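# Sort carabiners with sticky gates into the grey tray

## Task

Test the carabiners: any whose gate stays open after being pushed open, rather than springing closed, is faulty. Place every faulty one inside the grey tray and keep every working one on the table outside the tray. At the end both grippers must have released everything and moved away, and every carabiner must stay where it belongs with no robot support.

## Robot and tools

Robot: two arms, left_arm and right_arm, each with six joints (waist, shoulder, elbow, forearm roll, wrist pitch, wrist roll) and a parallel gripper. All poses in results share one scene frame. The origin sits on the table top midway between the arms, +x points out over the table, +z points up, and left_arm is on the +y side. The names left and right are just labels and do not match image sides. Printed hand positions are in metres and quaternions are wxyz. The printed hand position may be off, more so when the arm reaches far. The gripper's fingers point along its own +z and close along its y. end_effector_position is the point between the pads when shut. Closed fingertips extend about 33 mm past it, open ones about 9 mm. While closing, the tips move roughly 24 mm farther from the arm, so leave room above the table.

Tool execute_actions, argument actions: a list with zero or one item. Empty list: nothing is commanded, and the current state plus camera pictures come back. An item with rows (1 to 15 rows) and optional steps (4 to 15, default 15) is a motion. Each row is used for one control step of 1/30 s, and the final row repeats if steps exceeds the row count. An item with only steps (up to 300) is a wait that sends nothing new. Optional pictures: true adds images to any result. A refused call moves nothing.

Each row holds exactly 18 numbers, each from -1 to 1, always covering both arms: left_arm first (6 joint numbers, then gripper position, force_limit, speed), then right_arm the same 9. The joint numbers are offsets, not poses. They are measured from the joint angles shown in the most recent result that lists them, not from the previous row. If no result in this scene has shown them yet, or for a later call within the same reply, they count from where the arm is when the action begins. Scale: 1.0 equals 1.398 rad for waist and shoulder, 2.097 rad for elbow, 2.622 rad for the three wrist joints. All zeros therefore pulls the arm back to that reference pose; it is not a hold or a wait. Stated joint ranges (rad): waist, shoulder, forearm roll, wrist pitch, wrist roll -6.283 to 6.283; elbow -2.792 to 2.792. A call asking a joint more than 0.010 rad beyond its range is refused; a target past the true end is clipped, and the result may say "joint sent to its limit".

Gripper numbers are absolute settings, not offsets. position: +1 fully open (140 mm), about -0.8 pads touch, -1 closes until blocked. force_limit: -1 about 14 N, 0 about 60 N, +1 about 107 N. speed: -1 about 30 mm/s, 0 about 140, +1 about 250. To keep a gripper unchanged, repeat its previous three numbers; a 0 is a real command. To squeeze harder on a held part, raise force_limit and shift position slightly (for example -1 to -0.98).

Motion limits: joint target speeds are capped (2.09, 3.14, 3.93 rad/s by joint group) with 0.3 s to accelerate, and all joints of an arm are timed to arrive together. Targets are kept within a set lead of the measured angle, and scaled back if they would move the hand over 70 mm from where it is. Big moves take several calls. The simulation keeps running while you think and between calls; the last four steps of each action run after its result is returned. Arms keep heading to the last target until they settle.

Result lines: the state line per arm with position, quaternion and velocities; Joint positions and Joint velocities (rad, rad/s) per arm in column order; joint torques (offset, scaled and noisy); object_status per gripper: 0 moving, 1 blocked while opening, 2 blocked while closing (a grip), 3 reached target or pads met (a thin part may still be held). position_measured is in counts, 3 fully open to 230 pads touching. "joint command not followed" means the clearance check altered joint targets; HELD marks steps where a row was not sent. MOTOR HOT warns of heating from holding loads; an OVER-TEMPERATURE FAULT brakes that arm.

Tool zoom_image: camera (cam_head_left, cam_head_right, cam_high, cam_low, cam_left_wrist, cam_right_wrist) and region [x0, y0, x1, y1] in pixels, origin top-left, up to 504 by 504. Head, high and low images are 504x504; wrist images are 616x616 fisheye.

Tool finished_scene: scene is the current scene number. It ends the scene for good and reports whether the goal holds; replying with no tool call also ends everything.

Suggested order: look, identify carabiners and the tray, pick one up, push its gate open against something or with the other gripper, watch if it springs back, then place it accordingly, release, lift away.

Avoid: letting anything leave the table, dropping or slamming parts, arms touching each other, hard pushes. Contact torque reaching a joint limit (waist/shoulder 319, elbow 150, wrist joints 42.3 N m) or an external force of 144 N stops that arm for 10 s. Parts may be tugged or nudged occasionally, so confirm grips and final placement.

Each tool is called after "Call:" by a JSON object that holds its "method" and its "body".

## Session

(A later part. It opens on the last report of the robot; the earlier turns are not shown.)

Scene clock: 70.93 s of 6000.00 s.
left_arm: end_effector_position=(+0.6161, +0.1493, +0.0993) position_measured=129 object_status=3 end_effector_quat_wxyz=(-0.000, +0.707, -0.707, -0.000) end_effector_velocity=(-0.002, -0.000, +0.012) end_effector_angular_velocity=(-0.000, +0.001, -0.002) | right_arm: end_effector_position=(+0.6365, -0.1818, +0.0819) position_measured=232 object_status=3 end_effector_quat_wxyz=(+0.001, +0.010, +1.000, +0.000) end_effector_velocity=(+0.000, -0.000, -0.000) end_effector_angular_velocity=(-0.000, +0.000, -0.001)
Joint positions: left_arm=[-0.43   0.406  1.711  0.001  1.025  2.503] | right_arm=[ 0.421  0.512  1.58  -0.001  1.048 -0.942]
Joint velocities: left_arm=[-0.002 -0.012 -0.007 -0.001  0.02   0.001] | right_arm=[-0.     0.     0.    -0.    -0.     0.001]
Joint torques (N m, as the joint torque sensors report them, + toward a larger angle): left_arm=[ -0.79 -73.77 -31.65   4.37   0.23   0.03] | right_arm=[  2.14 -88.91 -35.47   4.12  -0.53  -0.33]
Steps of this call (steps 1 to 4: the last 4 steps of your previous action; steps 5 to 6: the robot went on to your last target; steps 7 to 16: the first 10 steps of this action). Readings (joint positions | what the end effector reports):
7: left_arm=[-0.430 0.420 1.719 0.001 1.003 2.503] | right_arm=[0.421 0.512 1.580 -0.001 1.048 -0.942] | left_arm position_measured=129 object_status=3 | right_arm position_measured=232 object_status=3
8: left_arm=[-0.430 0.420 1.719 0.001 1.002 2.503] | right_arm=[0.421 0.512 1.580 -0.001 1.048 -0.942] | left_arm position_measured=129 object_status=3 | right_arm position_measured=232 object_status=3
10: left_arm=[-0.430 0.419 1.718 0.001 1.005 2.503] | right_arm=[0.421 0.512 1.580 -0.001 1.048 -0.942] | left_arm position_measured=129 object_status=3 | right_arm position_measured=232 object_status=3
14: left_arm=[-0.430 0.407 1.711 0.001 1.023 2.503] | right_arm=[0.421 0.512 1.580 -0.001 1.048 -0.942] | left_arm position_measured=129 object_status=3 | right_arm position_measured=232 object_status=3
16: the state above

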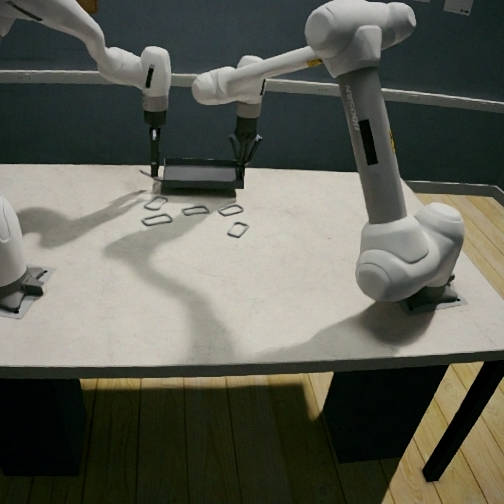

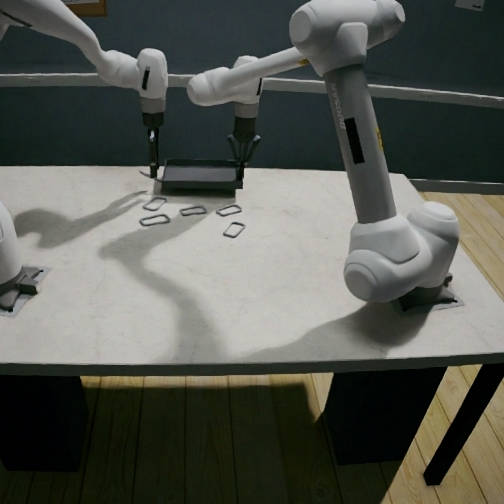

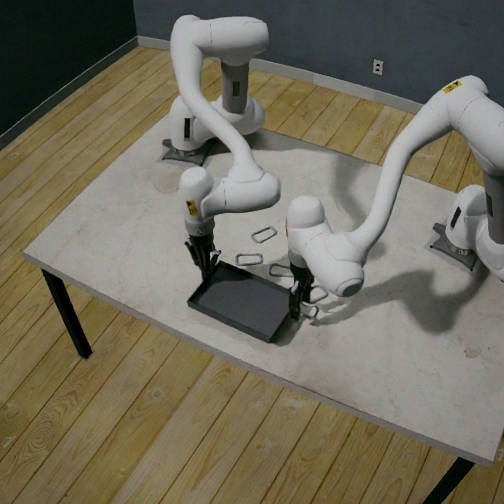

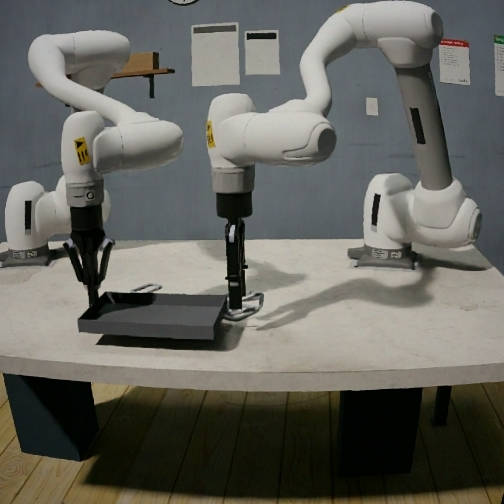

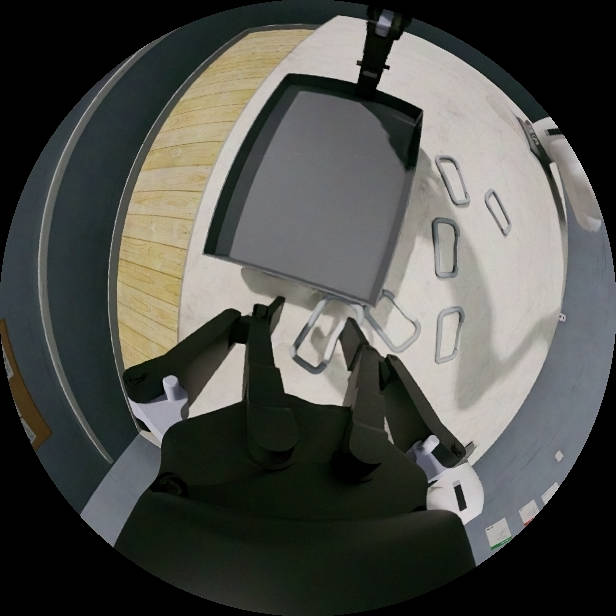

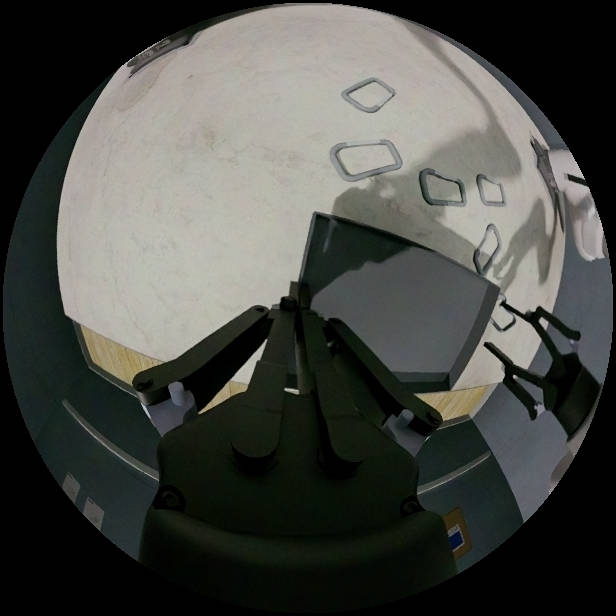

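Call:
{"method": "zoom_image", "body": {"camera": "cam_left_wrist", "region": [260,270,400,410]}}

Region (260, 270, 400, 410) of cam_left_wrist's 616x616 image, scaled by 3.600, with more detail than that image has.

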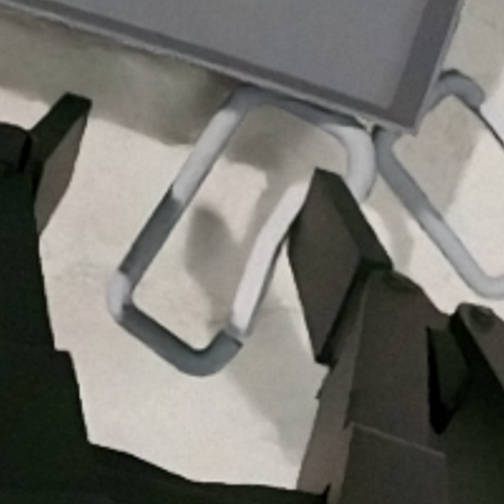

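Call:
{"method": "execute_actions", "body": {"actions": [{"rows":[[0.063,-0.035,0.0324,0,-0.0076,0,0,-0.3,0,0,0,0,0,0,0,-1,0,0],[0.063,-0.035,0.0324,0,-0.0076,0,0,-0.3,0,0,0,0,0,0,0,-1,0,0],[0.063,-0.035,0.0324,0,-0.0076,0,0,-0.3,0,0,0,0,0,0,0,-1,0,0],[0.063,-0.035,0.0324,0,-0.0076,0,0,-0.3,0,0,0,0,0,0,0,-1,0,0],[0.063,-0.035,0.0324,0,-0.0076,-0.3,0,-0.3,0,0,0,0,0,0,0,-1,0,0],[0.063,-0.035,0.0324,0,-0.0076,-1,0,-0.3,0,0,0,0,0,0,0,-1,0,0]],"steps":15}], "pictures": false}}

Call:
{"method": "execute_actions", "body": {"actions": [{"steps":25}], "pictures": false}}

Scene clock: 73.03 s of 6000.00 s.
left_arm: end_effector_position=(+0.6209, +0.2153, +0.1015) position_measured=129 object_status=3 end_effector_quat_wxyz=(-0.001, +0.812, -0.584, +0.000) end_effector_velocity=(-0.003, +0.032, +0.000) end_effector_angular_velocity=(-0.002, -0.002, +2.504) | right_arm: end_effector_position=(+0.6365, -0.1818, +0.0819) position_measured=232 object_status=3 end_effector_quat_wxyz=(+0.001, +0.010, +1.000, +0.000) end_effector_velocity=(+0.000, +0.000, -0.000) end_effector_angular_velocity=(+0.000, -0.000, -0.000)
Joint positions: left_arm=[-0.349  0.362  1.772  0.001  1.007  2.259] | right_arm=[ 0.421  0.512  1.58  -0.001  1.048 -0.942]
Joint velocities: left_arm=[ 0.036 -0.025  0.037  0.    -0.012 -2.468] | right_arm=[ 0.  0. -0.  0. -0.  0.]
Joint torques (N m, as the joint torque sensors report them, + toward a larger angle): left_arm=[ -0.93 -69.18 -33.28   4.57   0.46  -0.16] | right_arm=[  2.49 -89.65 -34.93   4.27  -0.24  -0.26]
From where the robot then was, a joint's target lay farther than a number of 1.0 reaches, so one or more steps of this call were cut to that.
Steps of this call (steps 1 to 4: the last 4 steps of your previous action; steps 5 to 15: the robot went on to your last target; steps 16 to 52: nothing new was sent; steps 53 to 63: the first 11 steps of this action). Readings (joint positions | what the end effector reports):
53: left_arm=[-0.430 0.405 1.710 0.001 1.026 2.503] | right_arm=[0.421 0.512 1.580 -0.001 1.048 -0.942] | left_arm position_measured=129 object_status=3 | right_arm position_measured=232 object_status=3
54: left_arm=[-0.426 0.403 1.713 0.001 1.026 2.503] | right_arm=[0.421 0.512 1.580 -0.001 1.048 -0.942] | left_arm position_measured=129 object_status=3 | right_arm position_measured=232 object_status=3
56: left_arm=[-0.397 0.388 1.736 0.001 1.019 2.503] | right_arm=[0.421 0.512 1.580 -0.001 1.048 -0.942] | left_arm position_measured=129 object_status=3 | right_arm position_measured=232 object_status=3
60: left_arm=[-0.353 0.365 1.768 0.001 1.009 2.446] | right_arm=[0.421 0.512 1.580 -0.001 1.048 -0.942] | left_arm position_measured=129 object_status=3 | right_arm position_measured=232 object_status=3
63: the state above

Scene clock: 73.87 s of 6000.00 s.
left_arm: end_effector_position=(+0.6206, +0.2212, +0.1016) position_measured=129 object_status=3 end_effector_quat_wxyz=(+0.000, +0.845, +0.535, +0.001) end_effector_velocity=(+0.000, +0.001, -0.000) end_effector_angular_velocity=(-0.001, +0.000, +0.351) | right_arm: end_effector_position=(+0.6365, -0.1818, +0.0819) position_measured=232 object_status=3 end_effector_quat_wxyz=(+0.001, +0.010, +1.000, +0.000) end_effector_velocity=(-0.001, +0.000, +0.001) end_effector_angular_velocity=(+0.001, +0.000, -0.001)
Joint positions: left_arm=[-0.342  0.357  1.778  0.001  1.005 -0.109] | right_arm=[ 0.421  0.512  1.58  -0.001  1.048 -0.942]
Joint velocities: left_arm=[ 0.001  0.     0.    -0.001 -0.    -0.35 ] | right_arm=[ 0.    -0.001  0.001  0.001  0.     0.   ]
Joint torques (N m, as the joint torque sensors report them, + toward a larger angle): left_arm=[ -0.22 -70.81 -33.78   4.6    0.11  -0.18] | right_arm=[  3.86 -89.81 -35.01   3.96  -0.28  -0.18]
Kept back: nothing.
Steps of this call (steps 1 to 4: the last 4 steps of your previous action; steps 5 to 25: the robot went on to your last target). Readings (joint positions | what the end effector reports):
1: left_arm=[-0.348 0.361 1.773 0.001 1.007 2.168] | right_arm=[0.421 0.512 1.580 -0.001 1.048 -0.942] | left_arm position_measured=129 object_status=3 | right_arm position_measured=232 object_status=3
2: left_arm=[-0.346 0.360 1.774 0.001 1.006 2.063] | right_arm=[0.421 0.512 1.580 -0.001 1.048 -0.942] | left_arm position_measured=129 object_status=3 | right_arm position_measured=232 object_status=3
4: left_arm=[-0.345 0.359 1.776 0.001 1.006 1.829] | right_arm=[0.421 0.512 1.580 -0.001 1.048 -0.942] | left_arm position_measured=129 object_status=3 | right_arm position_measured=232 object_status=3
8: left_arm=[-0.343 0.358 1.778 0.001 1.005 1.381] | right_arm=[0.421 0.512 1.580 -0.001 1.048 -0.942] | left_arm position_measured=129 object_status=3 | right_arm position_measured=232 object_status=3
25: the state above

Call:
{"method": "execute_actions", "body": {"actions": [{"rows":[[0,0.01,0.0045,0,-0.009,-0.169,0,-0.3,0,0,0,0,0,0,0,-1,0,0],[0,0.025,0.011,0,-0.022,-0.169,0,-0.3,0,0,0,0,0,0,0,-1,0,0],[0,0.039,0.0176,0,-0.034,-0.169,0,-0.3,0,0,0,0,0,0,0,-1,0,0]],"steps":15}], "pictures": true}}

Call:
{"method": "zoom_image", "body": {"camera": "cam_low", "region": [190,260,310,350]}}

Scene clock: 74.40 s of 6000.00 s.
left_arm: end_effector_position=(+0.6217, +0.2206, +0.0503) position_measured=129 object_status=3 end_effector_quat_wxyz=(-0.001, +0.712, +0.702, +0.000) end_effector_velocity=(-0.001, -0.000, -0.110) end_effector_angular_velocity=(+0.002, +0.004, +0.517) | right_arm: end_effector_position=(+0.6365, -0.1818, +0.0819) position_measured=232 object_status=3 end_effector_quat_wxyz=(+0.001, +0.010, +1.000, +0.000) end_effector_velocity=(+0.000, -0.000, +0.001) end_effector_angular_velocity=(+0.001, -0.001, +0.000)
Joint positions: left_arm=[-0.342  0.409  1.813  0.001  0.922 -0.536] | right_arm=[ 0.421  0.512  1.58  -0.001  1.048 -0.942]
Joint velocities: left_arm=[-0.     0.112  0.073 -0.001 -0.18  -0.516] | right_arm=[-0.    -0.001 -0.     0.     0.    -0.001]
Joint torques (N m, as the joint torque sensors report them, + toward a larger angle): left_arm=[  1.52 -95.15 -39.26   5.18   0.    -0.1 ] | right_arm=[  4.84 -87.98 -34.9    3.98  -0.24  -0.39]
Steps of this call (steps 1 to 5: the robot went on to your last target; steps 6 to 16: the first 11 steps of this action). Readings (joint positions | what the end effector reports):
6: left_arm=[-0.342 0.357 1.778 0.001 1.005 -0.119] | right_arm=[0.421 0.512 1.580 -0.001 1.048 -0.942] | left_arm position_measured=129 object_status=3 | right_arm position_measured=232 object_status=3
7: left_arm=[-0.342 0.357 1.779 0.001 1.005 -0.126] | right_arm=[0.421 0.512 1.580 -0.001 1.048 -0.942] | left_arm position_measured=129 object_status=3 | right_arm position_measured=232 object_status=3
9: left_arm=[-0.342 0.359 1.780 0.001 1.001 -0.182] | right_arm=[0.421 0.512 1.580 -0.001 1.048 -0.942] | left_arm position_measured=129 object_status=3 | right_arm position_measured=232 object_status=3
13: left_arm=[-0.342 0.385 1.797 0.001 0.959 -0.426] | right_arm=[0.421 0.512 1.580 -0.001 1.048 -0.942] | left_arm position_measured=129 object_status=3 | right_arm position_measured=232 object_status=3
16: the state above

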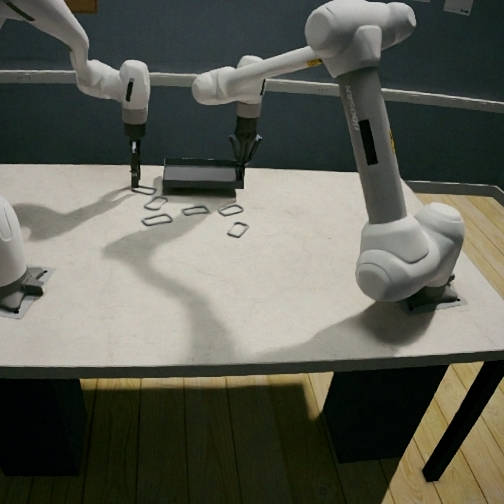

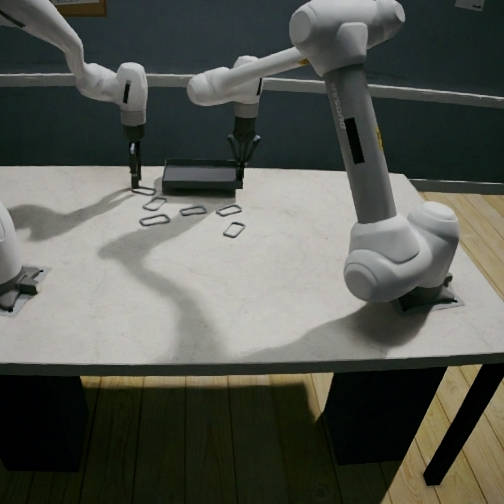

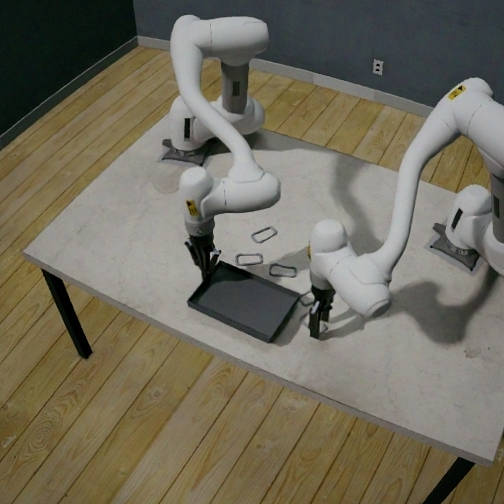

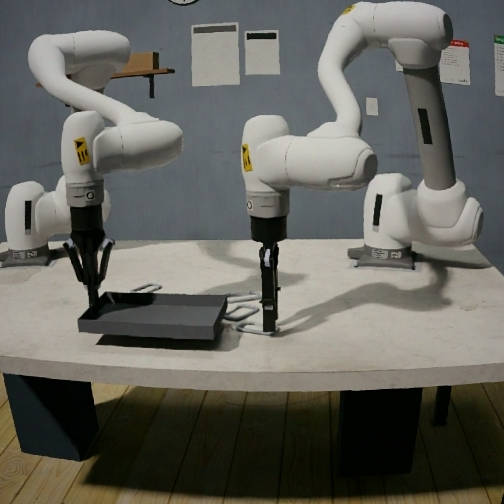

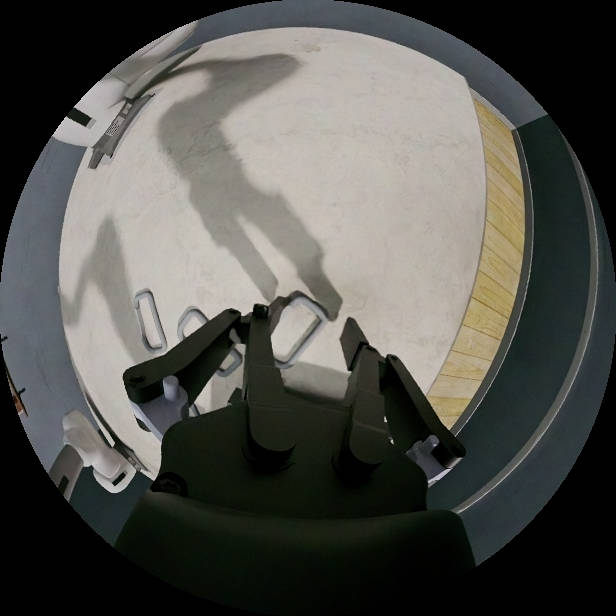

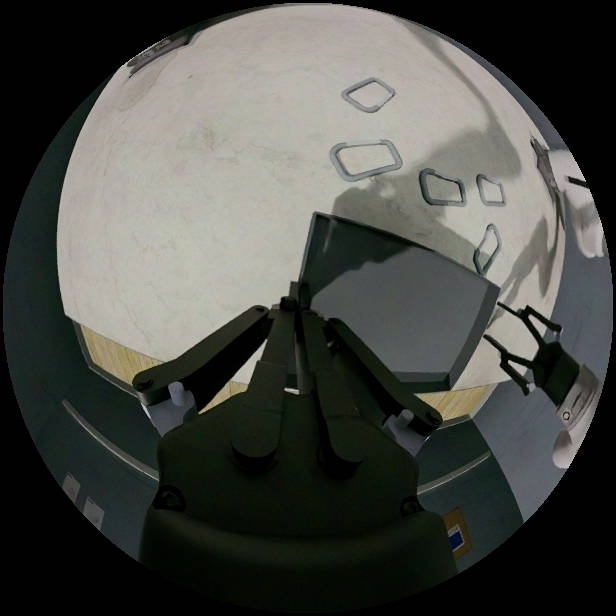

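Region (190, 260, 310, 350) of cam_low's 504x504 image, scaled by 4.200, with more detail than that image has; it fills the top 378 rows of this view, and the rest is white.

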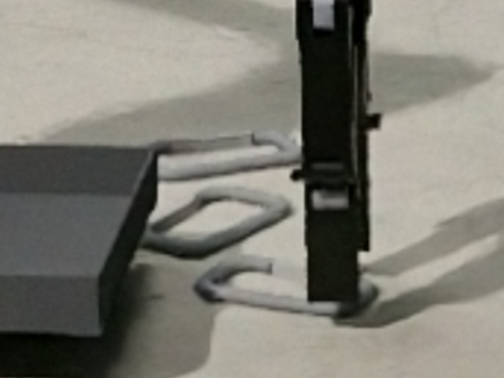

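Call:
{"method": "execute_actions", "body": {"actions": [{"rows":[[0,-0.035,-0.015,0,0.03,0,0.3,-0.3,0,-0.015,0,0,0,0,-0.008,-1,0,0]],"steps":12}], "pictures": true}}

Call:
{"method": "zoom_image", "body": {"camera": "cam_left_wrist", "region": [200,220,420,440]}}

Scene clock: 74.90 s of 6000.00 s.
left_arm: end_effector_position=(+0.6203, +0.2215, +0.0960) position_measured=91 object_status=0 end_effector_quat_wxyz=(-0.000, +0.712, +0.702, +0.000) end_effector_velocity=(-0.005, +0.004, +0.029) end_effector_angular_velocity=(+0.006, +0.011, -0.014) | right_arm: end_effector_position=(+0.6460, -0.1944, +0.0819) position_measured=232 object_status=3 end_effector_quat_wxyz=(+0.001, +0.010, +1.000, +0.000) end_effector_velocity=(+0.006, -0.008, -0.001) end_effector_angular_velocity=(-0.001, +0.001, +0.002)
Joint positions: left_arm=[-0.342  0.362  1.783  0.001  0.996 -0.537] | right_arm=[ 0.401  0.512  1.58  -0.001  1.048 -0.962]
Joint velocities: left_arm=[ 0.    -0.029 -0.019 -0.     0.061  0.014] | right_arm=[-0.012  0.001  0.    -0.     0.    -0.014]
Joint torques (N m, as the joint torque sensors report them, + toward a larger angle): left_arm=[ -0.32 -62.55 -31.51   4.22  -0.31  -0.09] | right_arm=[  7.57 -92.46 -35.52   4.19  -0.39  -0.68]
Steps of this call (steps 1 to 4: the last 4 steps of your previous action; steps 5 to 7: the robot went on to your last target; steps 8 to 15: the first 8 steps of this action). Readings (joint positions | what the end effector reports):
8: left_arm=[-0.342 0.412 1.815 0.001 0.916 -0.552] | right_arm=[0.421 0.512 1.580 -0.001 1.048 -0.942] | left_arm position_measured=129 object_status=0 | right_arm position_measured=232 object_status=3
9: left_arm=[-0.342 0.409 1.814 0.001 0.920 -0.552] | right_arm=[0.418 0.512 1.580 -0.001 1.048 -0.945] | left_arm position_measured=126 object_status=0 | right_arm position_measured=232 object_status=3
11: left_arm=[-0.342 0.386 1.798 0.001 0.958 -0.544] | right_arm=[0.407 0.512 1.580 -0.001 1.048 -0.955] | left_arm position_measured=111 object_status=0 | right_arm position_measured=232 object_status=3
15: the state above

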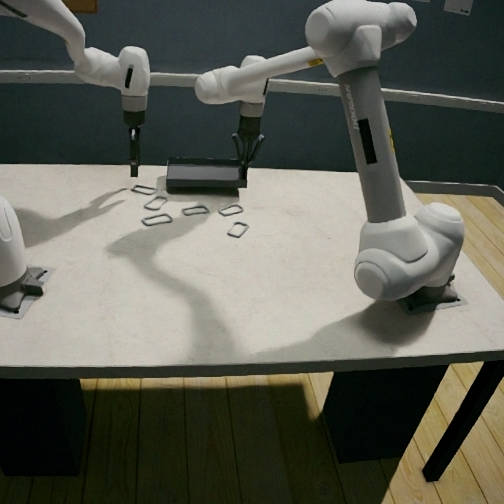

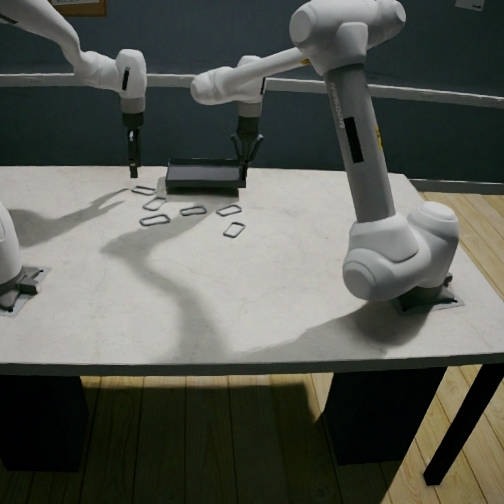

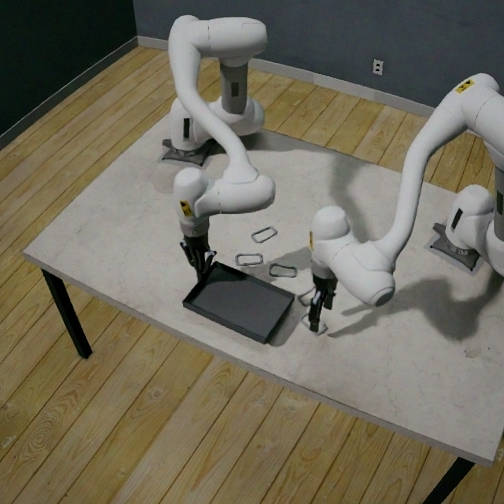

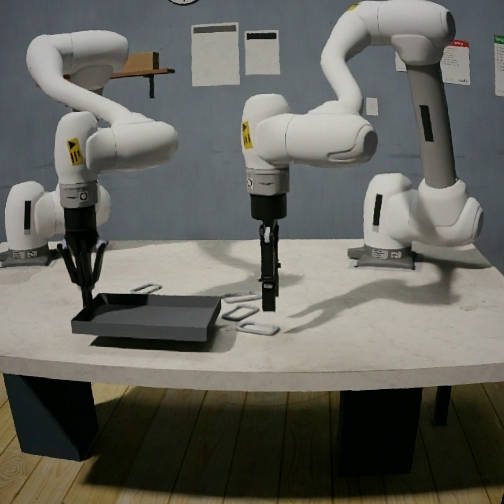

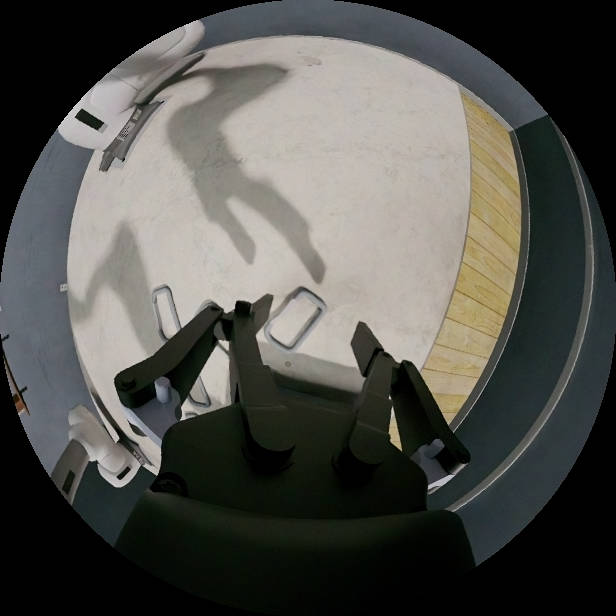

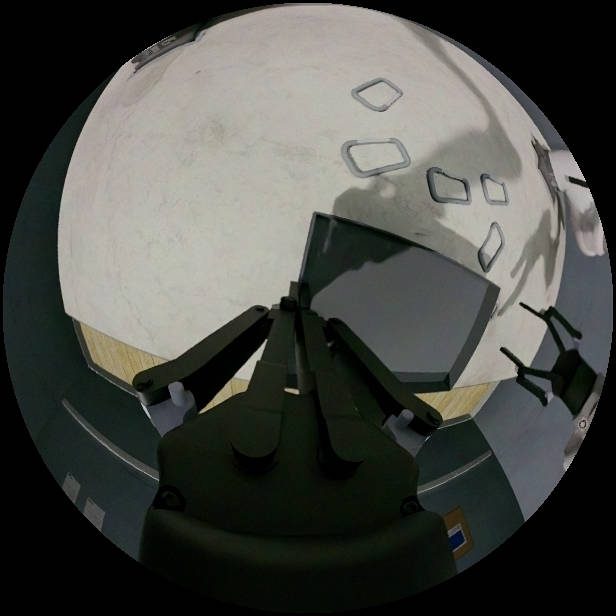

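Region (200, 220, 420, 440) of cam_left_wrist's 616x616 image, scaled by 2.291, with more detail than that image has.

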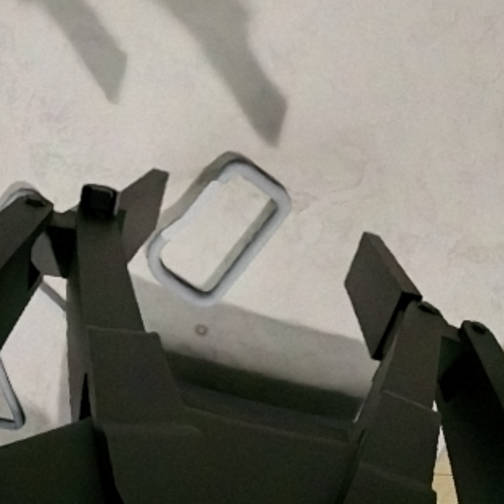

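Call:
{"method": "execute_actions", "body": {"actions": [{"rows":[[-0.13,-0.034,0.06,0,-0.0294,-0.461,0.3,-0.3,0,0,0.01,0.004,0,-0.009,0,-1,0,0],[-0.13,-0.034,0.06,0,-0.0294,-0.461,0.3,-0.3,0,0,0.018,0.008,0,-0.016,0,-1,0,0],[-0.13,-0.034,0.06,0,-0.0294,-0.461,0.3,-0.3,0,0,0.0255,0.011,0,-0.0222,0,-1,0,0],[-0.13,-0.034,0.06,0,-0.0294,-0.461,0.3,-0.3,0,0,0.0255,0.011,0,-0.0222,0,-1,0,0],[-0.13,-0.034,0.06,0,-0.0294,-0.461,0.3,-0.3,0,0,0.0255,0.011,0,-0.0222,0,-1,0,0],[-0.13,-0.034,0.06,0,-0.0294,-0.461,0.3,-0.3,0,0,0.0255,0.011,0,-0.0222,0,-1,0,0],[-0.13,-0.034,0.06,0,-0.0294,-0.461,0.3,-0.3,0,0,0.0255,0.011,0,-0.0222,0,-1,0,0],[-0.13,-0.034,0.06,0,-0.0294,-0.461,0.3,-0.3,0,0,0.0255,0.011,0,-0.0222,0,-1,0,0],[-0.13,-0.034,0.06,0,-0.0294,-0.461,0.3,-0.3,0,0,0.0255,0.011,0,-0.0222,0,0.3,0,0]],"steps":15}], "pictures": false}}

Call:
{"method": "execute_actions", "body": {"actions": [{"rows":[[0,0,0,0,0,0,0.3,-0.3,0,0,0,0,0,0,0,0.3,0,0]],"steps":8}], "pictures": false}}

Scene clock: 75.80 s of 6000.00 s.
left_arm: end_effector_position=(+0.5548, +0.1772, +0.0805) position_measured=91 object_status=3 end_effector_quat_wxyz=(-0.001, +0.515, +0.857, +0.001) end_effector_velocity=(-0.228, -0.140, -0.055) end_effector_angular_velocity=(-0.001, -0.007, +2.550) | right_arm: end_effector_position=(+0.6476, -0.1936, +0.0437) position_measured=223 object_status=0 end_effector_quat_wxyz=(+0.001, +0.010, +1.000, -0.000) end_effector_velocity=(-0.001, +0.001, -0.011) end_effector_angular_velocity=(-0.001, +0.001, +0.000)
Joint positions: left_arm=[-0.451  0.332  1.86   0.001  0.951 -1.149] | right_arm=[ 0.401  0.547  1.603 -0.001  0.991 -0.962]
Joint velocities: left_arm=[-0.382 -0.096  0.258 -0.001 -0.166 -2.932] | right_arm=[ 0.002  0.011  0.006 -0.001 -0.015  0.002]
Joint torques (N m, as the joint torque sensors report them, + toward a larger angle): left_arm=[ -0.43 -65.91 -32.03   4.32  -0.04   0.07] | right_arm=[  2.1  -89.7  -33.24   3.91  -0.29  -0.06]
Steps of this call (steps 1 to 4: the last 4 steps of your previous action; steps 5 to 15: the robot went on to your last target; step 16: nothing new was sent; steps 17 to 27: the first 11 steps of this action). Readings (joint positions | what the end effector reports):
17: left_arm=[-0.342 0.360 1.782 0.001 1.000 -0.536] | right_arm=[0.400 0.512 1.580 -0.001 1.048 -0.963] | left_arm position_measured=91 object_status=3 | right_arm position_measured=232 object_status=3
18: left_arm=[-0.343 0.359 1.783 0.001 1.000 -0.542] | right_arm=[0.400 0.514 1.581 -0.001 1.044 -0.963] | left_arm position_measured=91 object_status=3 | right_arm position_measured=232 object_status=3
20: left_arm=[-0.355 0.356 1.794 0.001 0.993 -0.598] | right_arm=[0.400 0.527 1.590 -0.001 1.022 -0.963] | left_arm position_measured=91 object_status=3 | right_arm position_measured=232 object_status=3
24: left_arm=[-0.410 0.343 1.833 0.001 0.968 -0.874] | right_arm=[0.400 0.545 1.602 -0.001 0.994 -0.962] | left_arm position_measured=91 object_status=3 | right_arm position_measured=232 object_status=3
27: the state above

Scene clock: 76.07 s of 6000.00 s.
left_arm: end_effector_position=(+0.5155, +0.1551, +0.0712) position_measured=91 object_status=3 end_effector_quat_wxyz=(-0.001, +0.290, +0.957, +0.001) end_effector_velocity=(-0.026, -0.016, -0.007) end_effector_angular_velocity=(+0.006, +0.005, +0.550) | right_arm: end_effector_position=(+0.6475, -0.1935, +0.0429) position_measured=161 object_status=0 end_effector_quat_wxyz=(+0.001, +0.010, +1.000, -0.000) end_effector_velocity=(-0.000, +0.000, -0.000) end_effector_angular_velocity=(-0.000, +0.000, +0.000)
Joint positions: left_arm=[-0.516  0.317  1.903  0.001  0.923 -1.707] | right_arm=[ 0.401  0.548  1.603 -0.001  0.99  -0.962]
Joint velocities: left_arm=[-0.046 -0.004  0.02  -0.    -0.009 -0.596] | right_arm=[ 0.  0.  0. -0. -0.  0.]
Joint torques (N m, as the joint torque sensors report them, + toward a larger angle): left_arm=[  5.56 -66.17 -33.71   4.6   -0.26   0.12] | right_arm=[  1.28 -91.   -33.67   3.71  -0.12  -0.12]
Steps of this call (steps 1 to 4: the last 4 steps of your previous action; steps 5 to 8: the first 4 steps of this action, its rows measured from where the robot was after step 4). Readings (joint positions | what the end effector reports):
4: left_arm=[-0.496 0.321 1.891 0.001 0.931 -1.513] | right_arm=[0.401 0.548 1.603 -0.001 0.990 -0.962] | left_arm position_measured=91 object_status=3 | right_arm position_measured=191 object_status=0
5: left_arm=[-0.504 0.319 1.896 0.001 0.928 -1.582] | right_arm=[0.401 0.548 1.603 -0.001 0.990 -0.962] | left_arm position_measured=91 object_status=3 | right_arm position_measured=184 object_status=0
6: left_arm=[-0.511 0.318 1.900 0.001 0.925 -1.638] | right_arm=[0.401 0.548 1.603 -0.001 0.990 -0.962] | left_arm position_measured=91 object_status=3 | right_arm position_measured=176 object_status=0
8: the state above

Call:
{"method": "execute_actions", "body": {"actions": [{"rows":[[0,0,0,0,0,0,0.3,-0.3,0,0,0,0,0,0,0,0.3,0,0],[0,0,0,0,0,0,0.3,-0.3,0,0,-0.02,-0.009,0,0.018,0,0.3,0,0],[0,0,0,0,0,0,0.3,-0.3,0,0,-0.04,-0.018,0,0.036,0,0.3,0,0],[0,0,0,0,0,0,0.3,-0.3,0,0,-0.05,-0.022,0,0.044,0,0.3,0,0],[0,0,0,0,0,0,0.3,-0.3,0,0,-0.05,-0.022,0,0.044,0,0.3,0,0],[0,0,0,0,0,0,0.3,-0.3,0,0,-0.05,-0.022,0,0.044,0,0.3,0,0],[0,0,0,0,0,0,0.3,-0.3,0,0,-0.05,-0.022,0,0.044,0,0.3,0,0],[0,0,0,0,0,0,0.3,-0.3,0,-0.216,-0.4635,0.279,0,0.04,0.357,0.3,0,0]],"steps":12}], "pictures": true}}

Call:
{"method": "zoom_image", "body": {"camera": "cam_left_wrist", "region": [200,200,420,420]}}

Scene clock: 76.60 s of 6000.00 s.
left_arm: end_effector_position=(+0.5163, +0.1557, +0.0713) position_measured=91 object_status=3 end_effector_quat_wxyz=(-0.001, +0.296, +0.955, +0.001) end_effector_velocity=(-0.021, -0.013, -0.004) end_effector_angular_velocity=(-0.002, -0.003, +0.310) | right_arm: end_effector_position=(+0.6445, -0.1956, +0.1087) position_measured=91 object_status=3 end_effector_quat_wxyz=(+0.001, +0.010, +1.000, +0.000) end_effector_velocity=(-0.021, -0.017, +0.224) end_effector_angular_velocity=(+0.016, -0.022, -0.023)
Joint positions: left_arm=[-0.515  0.317  1.902  0.001  0.924 -1.693] | right_arm=[ 0.401  0.488  1.564 -0.001  1.087 -0.962]
Joint velocities: left_arm=[-0.037 -0.009  0.022 -0.    -0.016 -0.346] | right_arm=[-0.003 -0.219 -0.104  0.002  0.296  0.019]
Joint torques (N m, as the joint torque sensors report them, + toward a larger angle): left_arm=[  1.32 -63.27 -32.04   4.47  -0.07  -0.09] | right_arm=[  2.97 -53.75 -23.05   2.57  -0.27  -0.51]
Steps of this call (steps 1 to 4: the last 4 steps of your previous action; steps 5 to 8: the robot went on to your last target; steps 9 to 16: the first 8 steps of this action). Readings (joint positions | what the end effector reports):
9: left_arm=[-0.496 0.321 1.891 0.001 0.931 -1.516] | right_arm=[0.401 0.548 1.603 -0.001 0.990 -0.962] | left_arm position_measured=91 object_status=3 | right_arm position_measured=94 object_status=0
10: left_arm=[-0.497 0.321 1.891 0.001 0.931 -1.519] | right_arm=[0.401 0.548 1.603 -0.001 0.990 -0.962] | left_arm position_measured=91 object_status=3 | right_arm position_measured=91 object_status=0
12: left_arm=[-0.502 0.320 1.894 0.001 0.930 -1.572] | right_arm=[0.401 0.535 1.595 -0.001 1.013 -0.962] | left_arm position_measured=91 object_status=3 | right_arm position_measured=91 object_status=0
16: the state above

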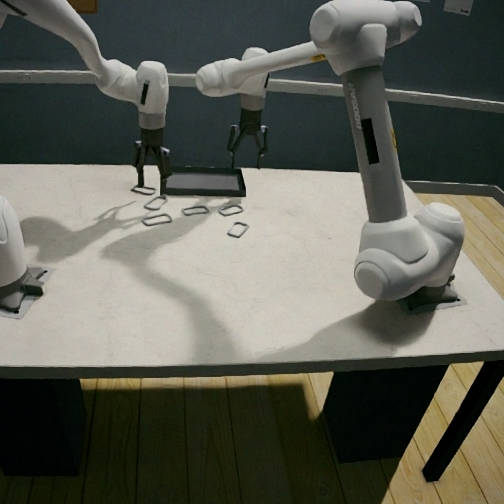

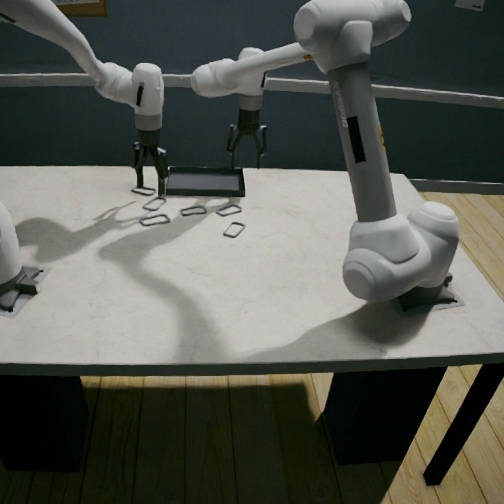

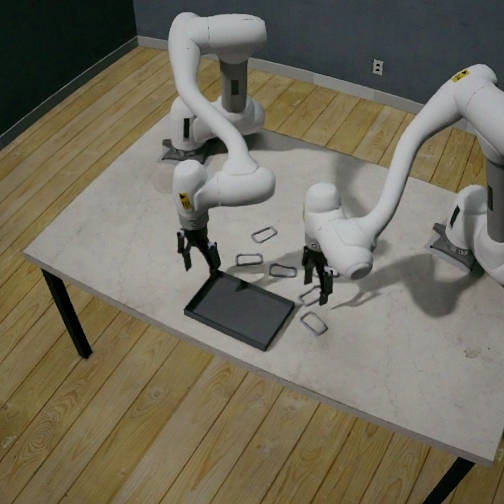

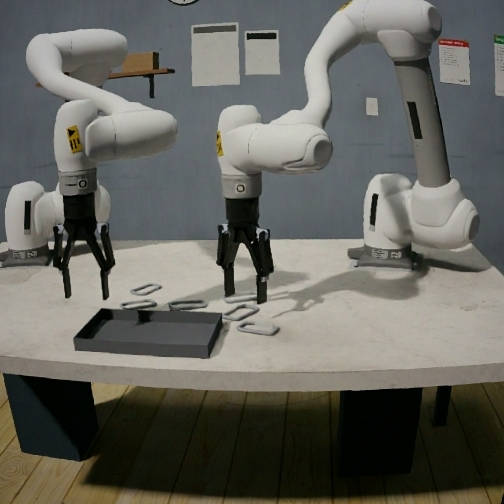

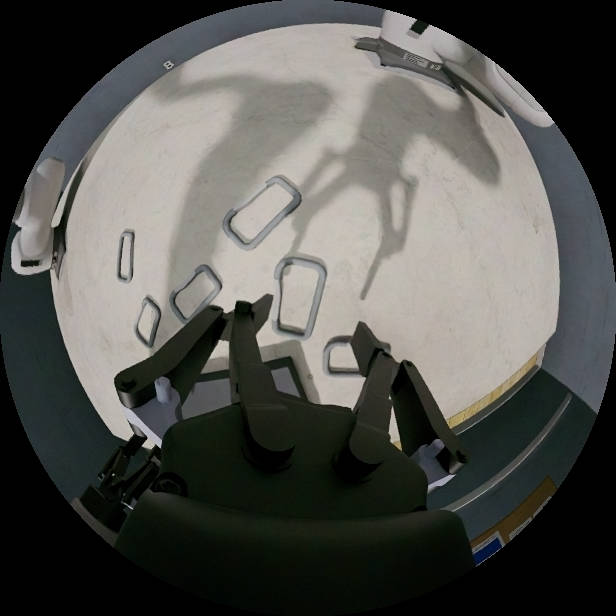

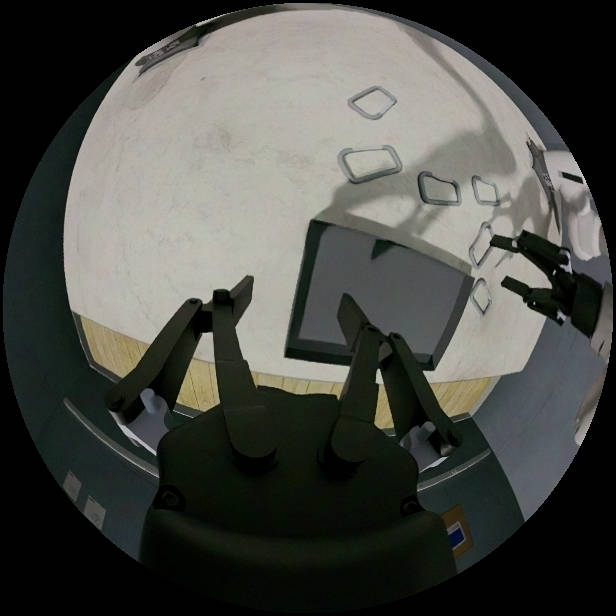

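Region (200, 200, 420, 420) of cam_left_wrist's 616x616 image, scaled by 2.291, with more detail than that image has.

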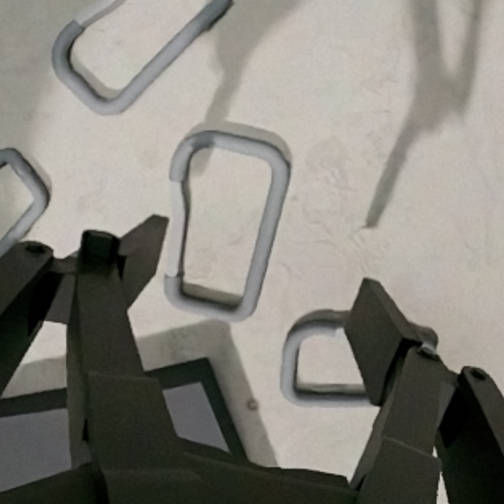

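Call:
{"method": "execute_actions", "body": {"actions": [{"rows":[[-0.03,-0.0134,0.0194,0,-0.0089,-0.0187,0.1,-0.3,0,-0.216,-0.4206,0.298,0,0.003,0.357,0.3,0,0]],"steps":15}], "pictures": true}}

Call:
{"method": "zoom_image", "body": {"camera": "cam_left_wrist", "region": [200,200,420,420]}}

Scene clock: 77.47 s of 6000.00 s.
left_arm: end_effector_position=(+0.4865, +0.1476, +0.0652) position_measured=117 object_status=0 end_effector_quat_wxyz=(-0.000, +0.293, +0.956, +0.001) end_effector_velocity=(-0.005, -0.001, -0.001) end_effector_angular_velocity=(+0.000, -0.000, -0.001) | right_arm: end_effector_position=(+0.4511, -0.4674, +0.1644) position_measured=91 object_status=3 end_effector_quat_wxyz=(-0.012, +0.492, +0.870, -0.015) end_effector_velocity=(-0.301, -0.258, -0.001) end_effector_angular_velocity=(-0.039, +0.005, -1.210)
Joint positions: left_arm=[-0.556  0.299  1.942  0.001  0.901 -1.742] | right_arm=[ 0.154  0.013  2.074 -0.001  1.094 -0.199]
Joint velocities: left_arm=[-0.006 -0.003  0.007  0.001 -0.004 -0.006] | right_arm=[-0.294 -0.598  0.61   0.     0.006  0.916]
Joint torques (N m, as the joint torque sensors report them, + toward a larger angle): left_arm=[ -1.17 -60.44 -31.12   4.27   0.55  -0.29] | right_arm=[  4.16 -38.19 -33.72   3.69  -0.13  -0.6 ]
Steps of this call (steps 1 to 4: the last 4 steps of your previous action; steps 5 to 15: the robot went on to your last target; steps 16 to 26: the first 11 steps of this action). Readings (joint positions | what the end effector reports):
16: left_arm=[-0.516 0.317 1.903 0.001 0.923 -1.707] | right_arm=[0.252 0.213 1.870 -0.001 1.092 -0.507] | left_arm position_measured=91 object_status=0 | right_arm position_measured=91 object_status=3
17: left_arm=[-0.520 0.315 1.907 0.001 0.921 -1.711] | right_arm=[0.242 0.193 1.890 -0.001 1.092 -0.477] | left_arm position_measured=94 object_status=0 | right_arm position_measured=91 object_status=3
19: left_arm=[-0.540 0.306 1.927 0.001 0.910 -1.728] | right_arm=[0.223 0.154 1.930 -0.001 1.092 -0.416] | left_arm position_measured=109 object_status=0 | right_arm position_measured=91 object_status=3
23: left_arm=[-0.555 0.299 1.941 0.001 0.902 -1.741] | right_arm=[0.184 0.074 2.012 -0.001 1.093 -0.292] | left_arm position_measured=117 object_status=0 | right_arm position_measured=91 object_status=3
26: the state above

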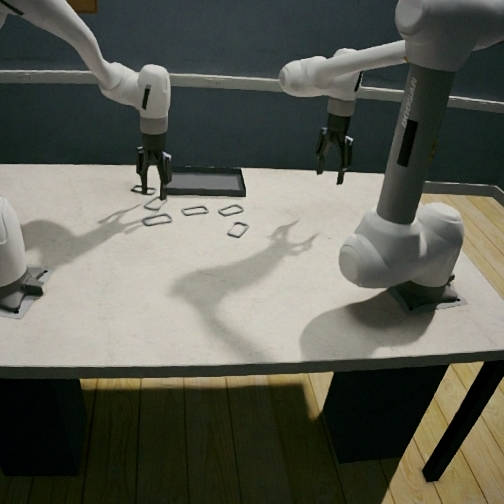

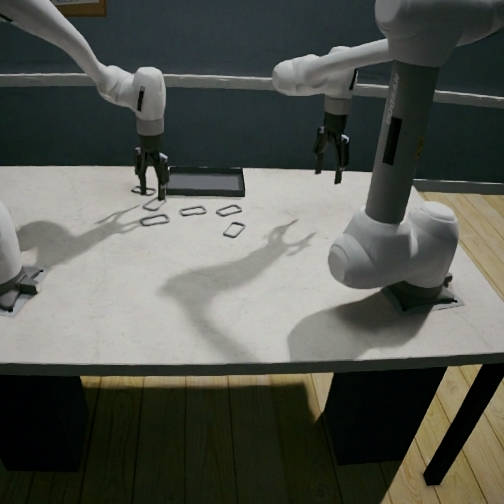

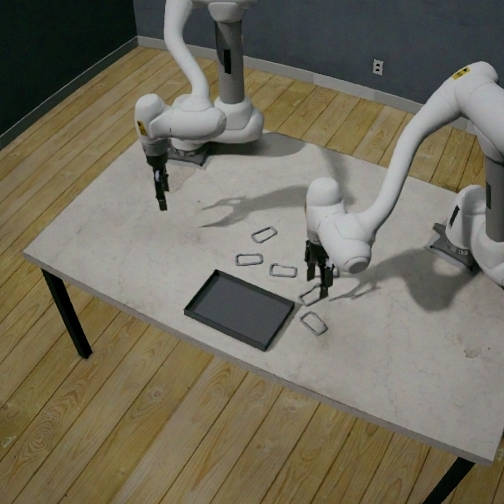

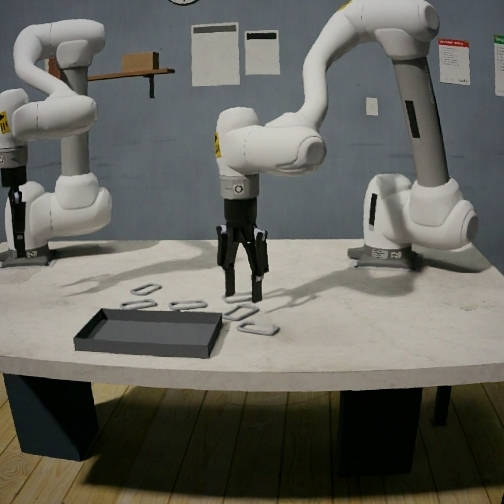

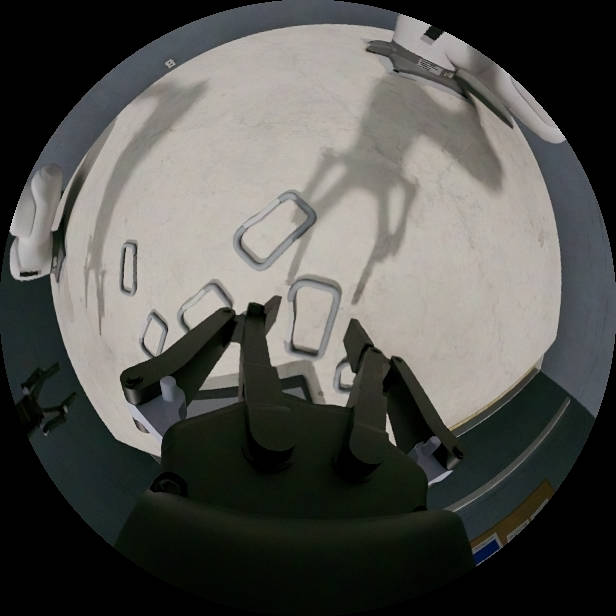

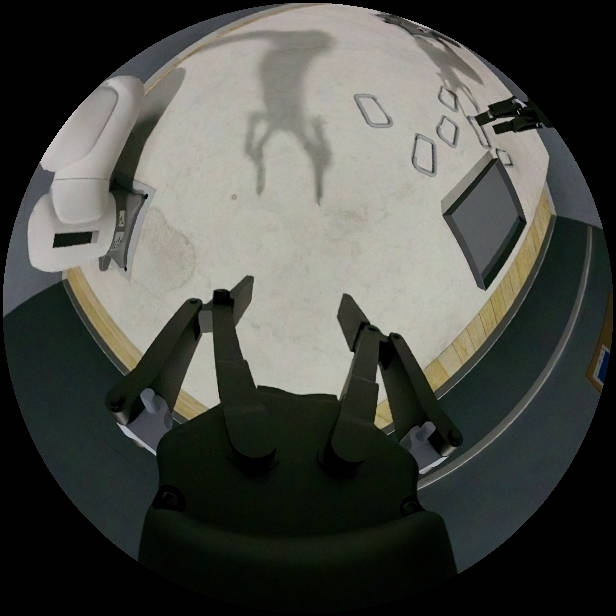

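Region (200, 200, 420, 420) of cam_left_wrist's 616x616 image, scaled by 2.291, with more detail than that image has.

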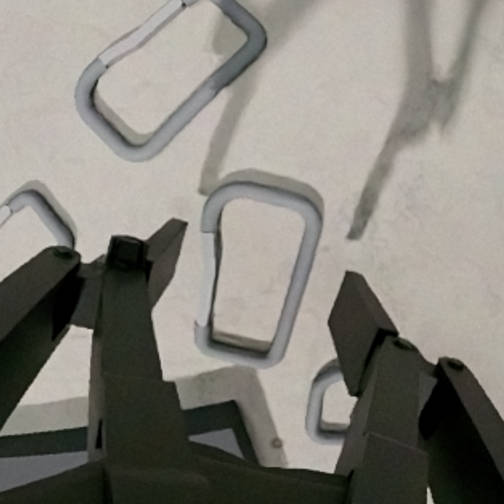

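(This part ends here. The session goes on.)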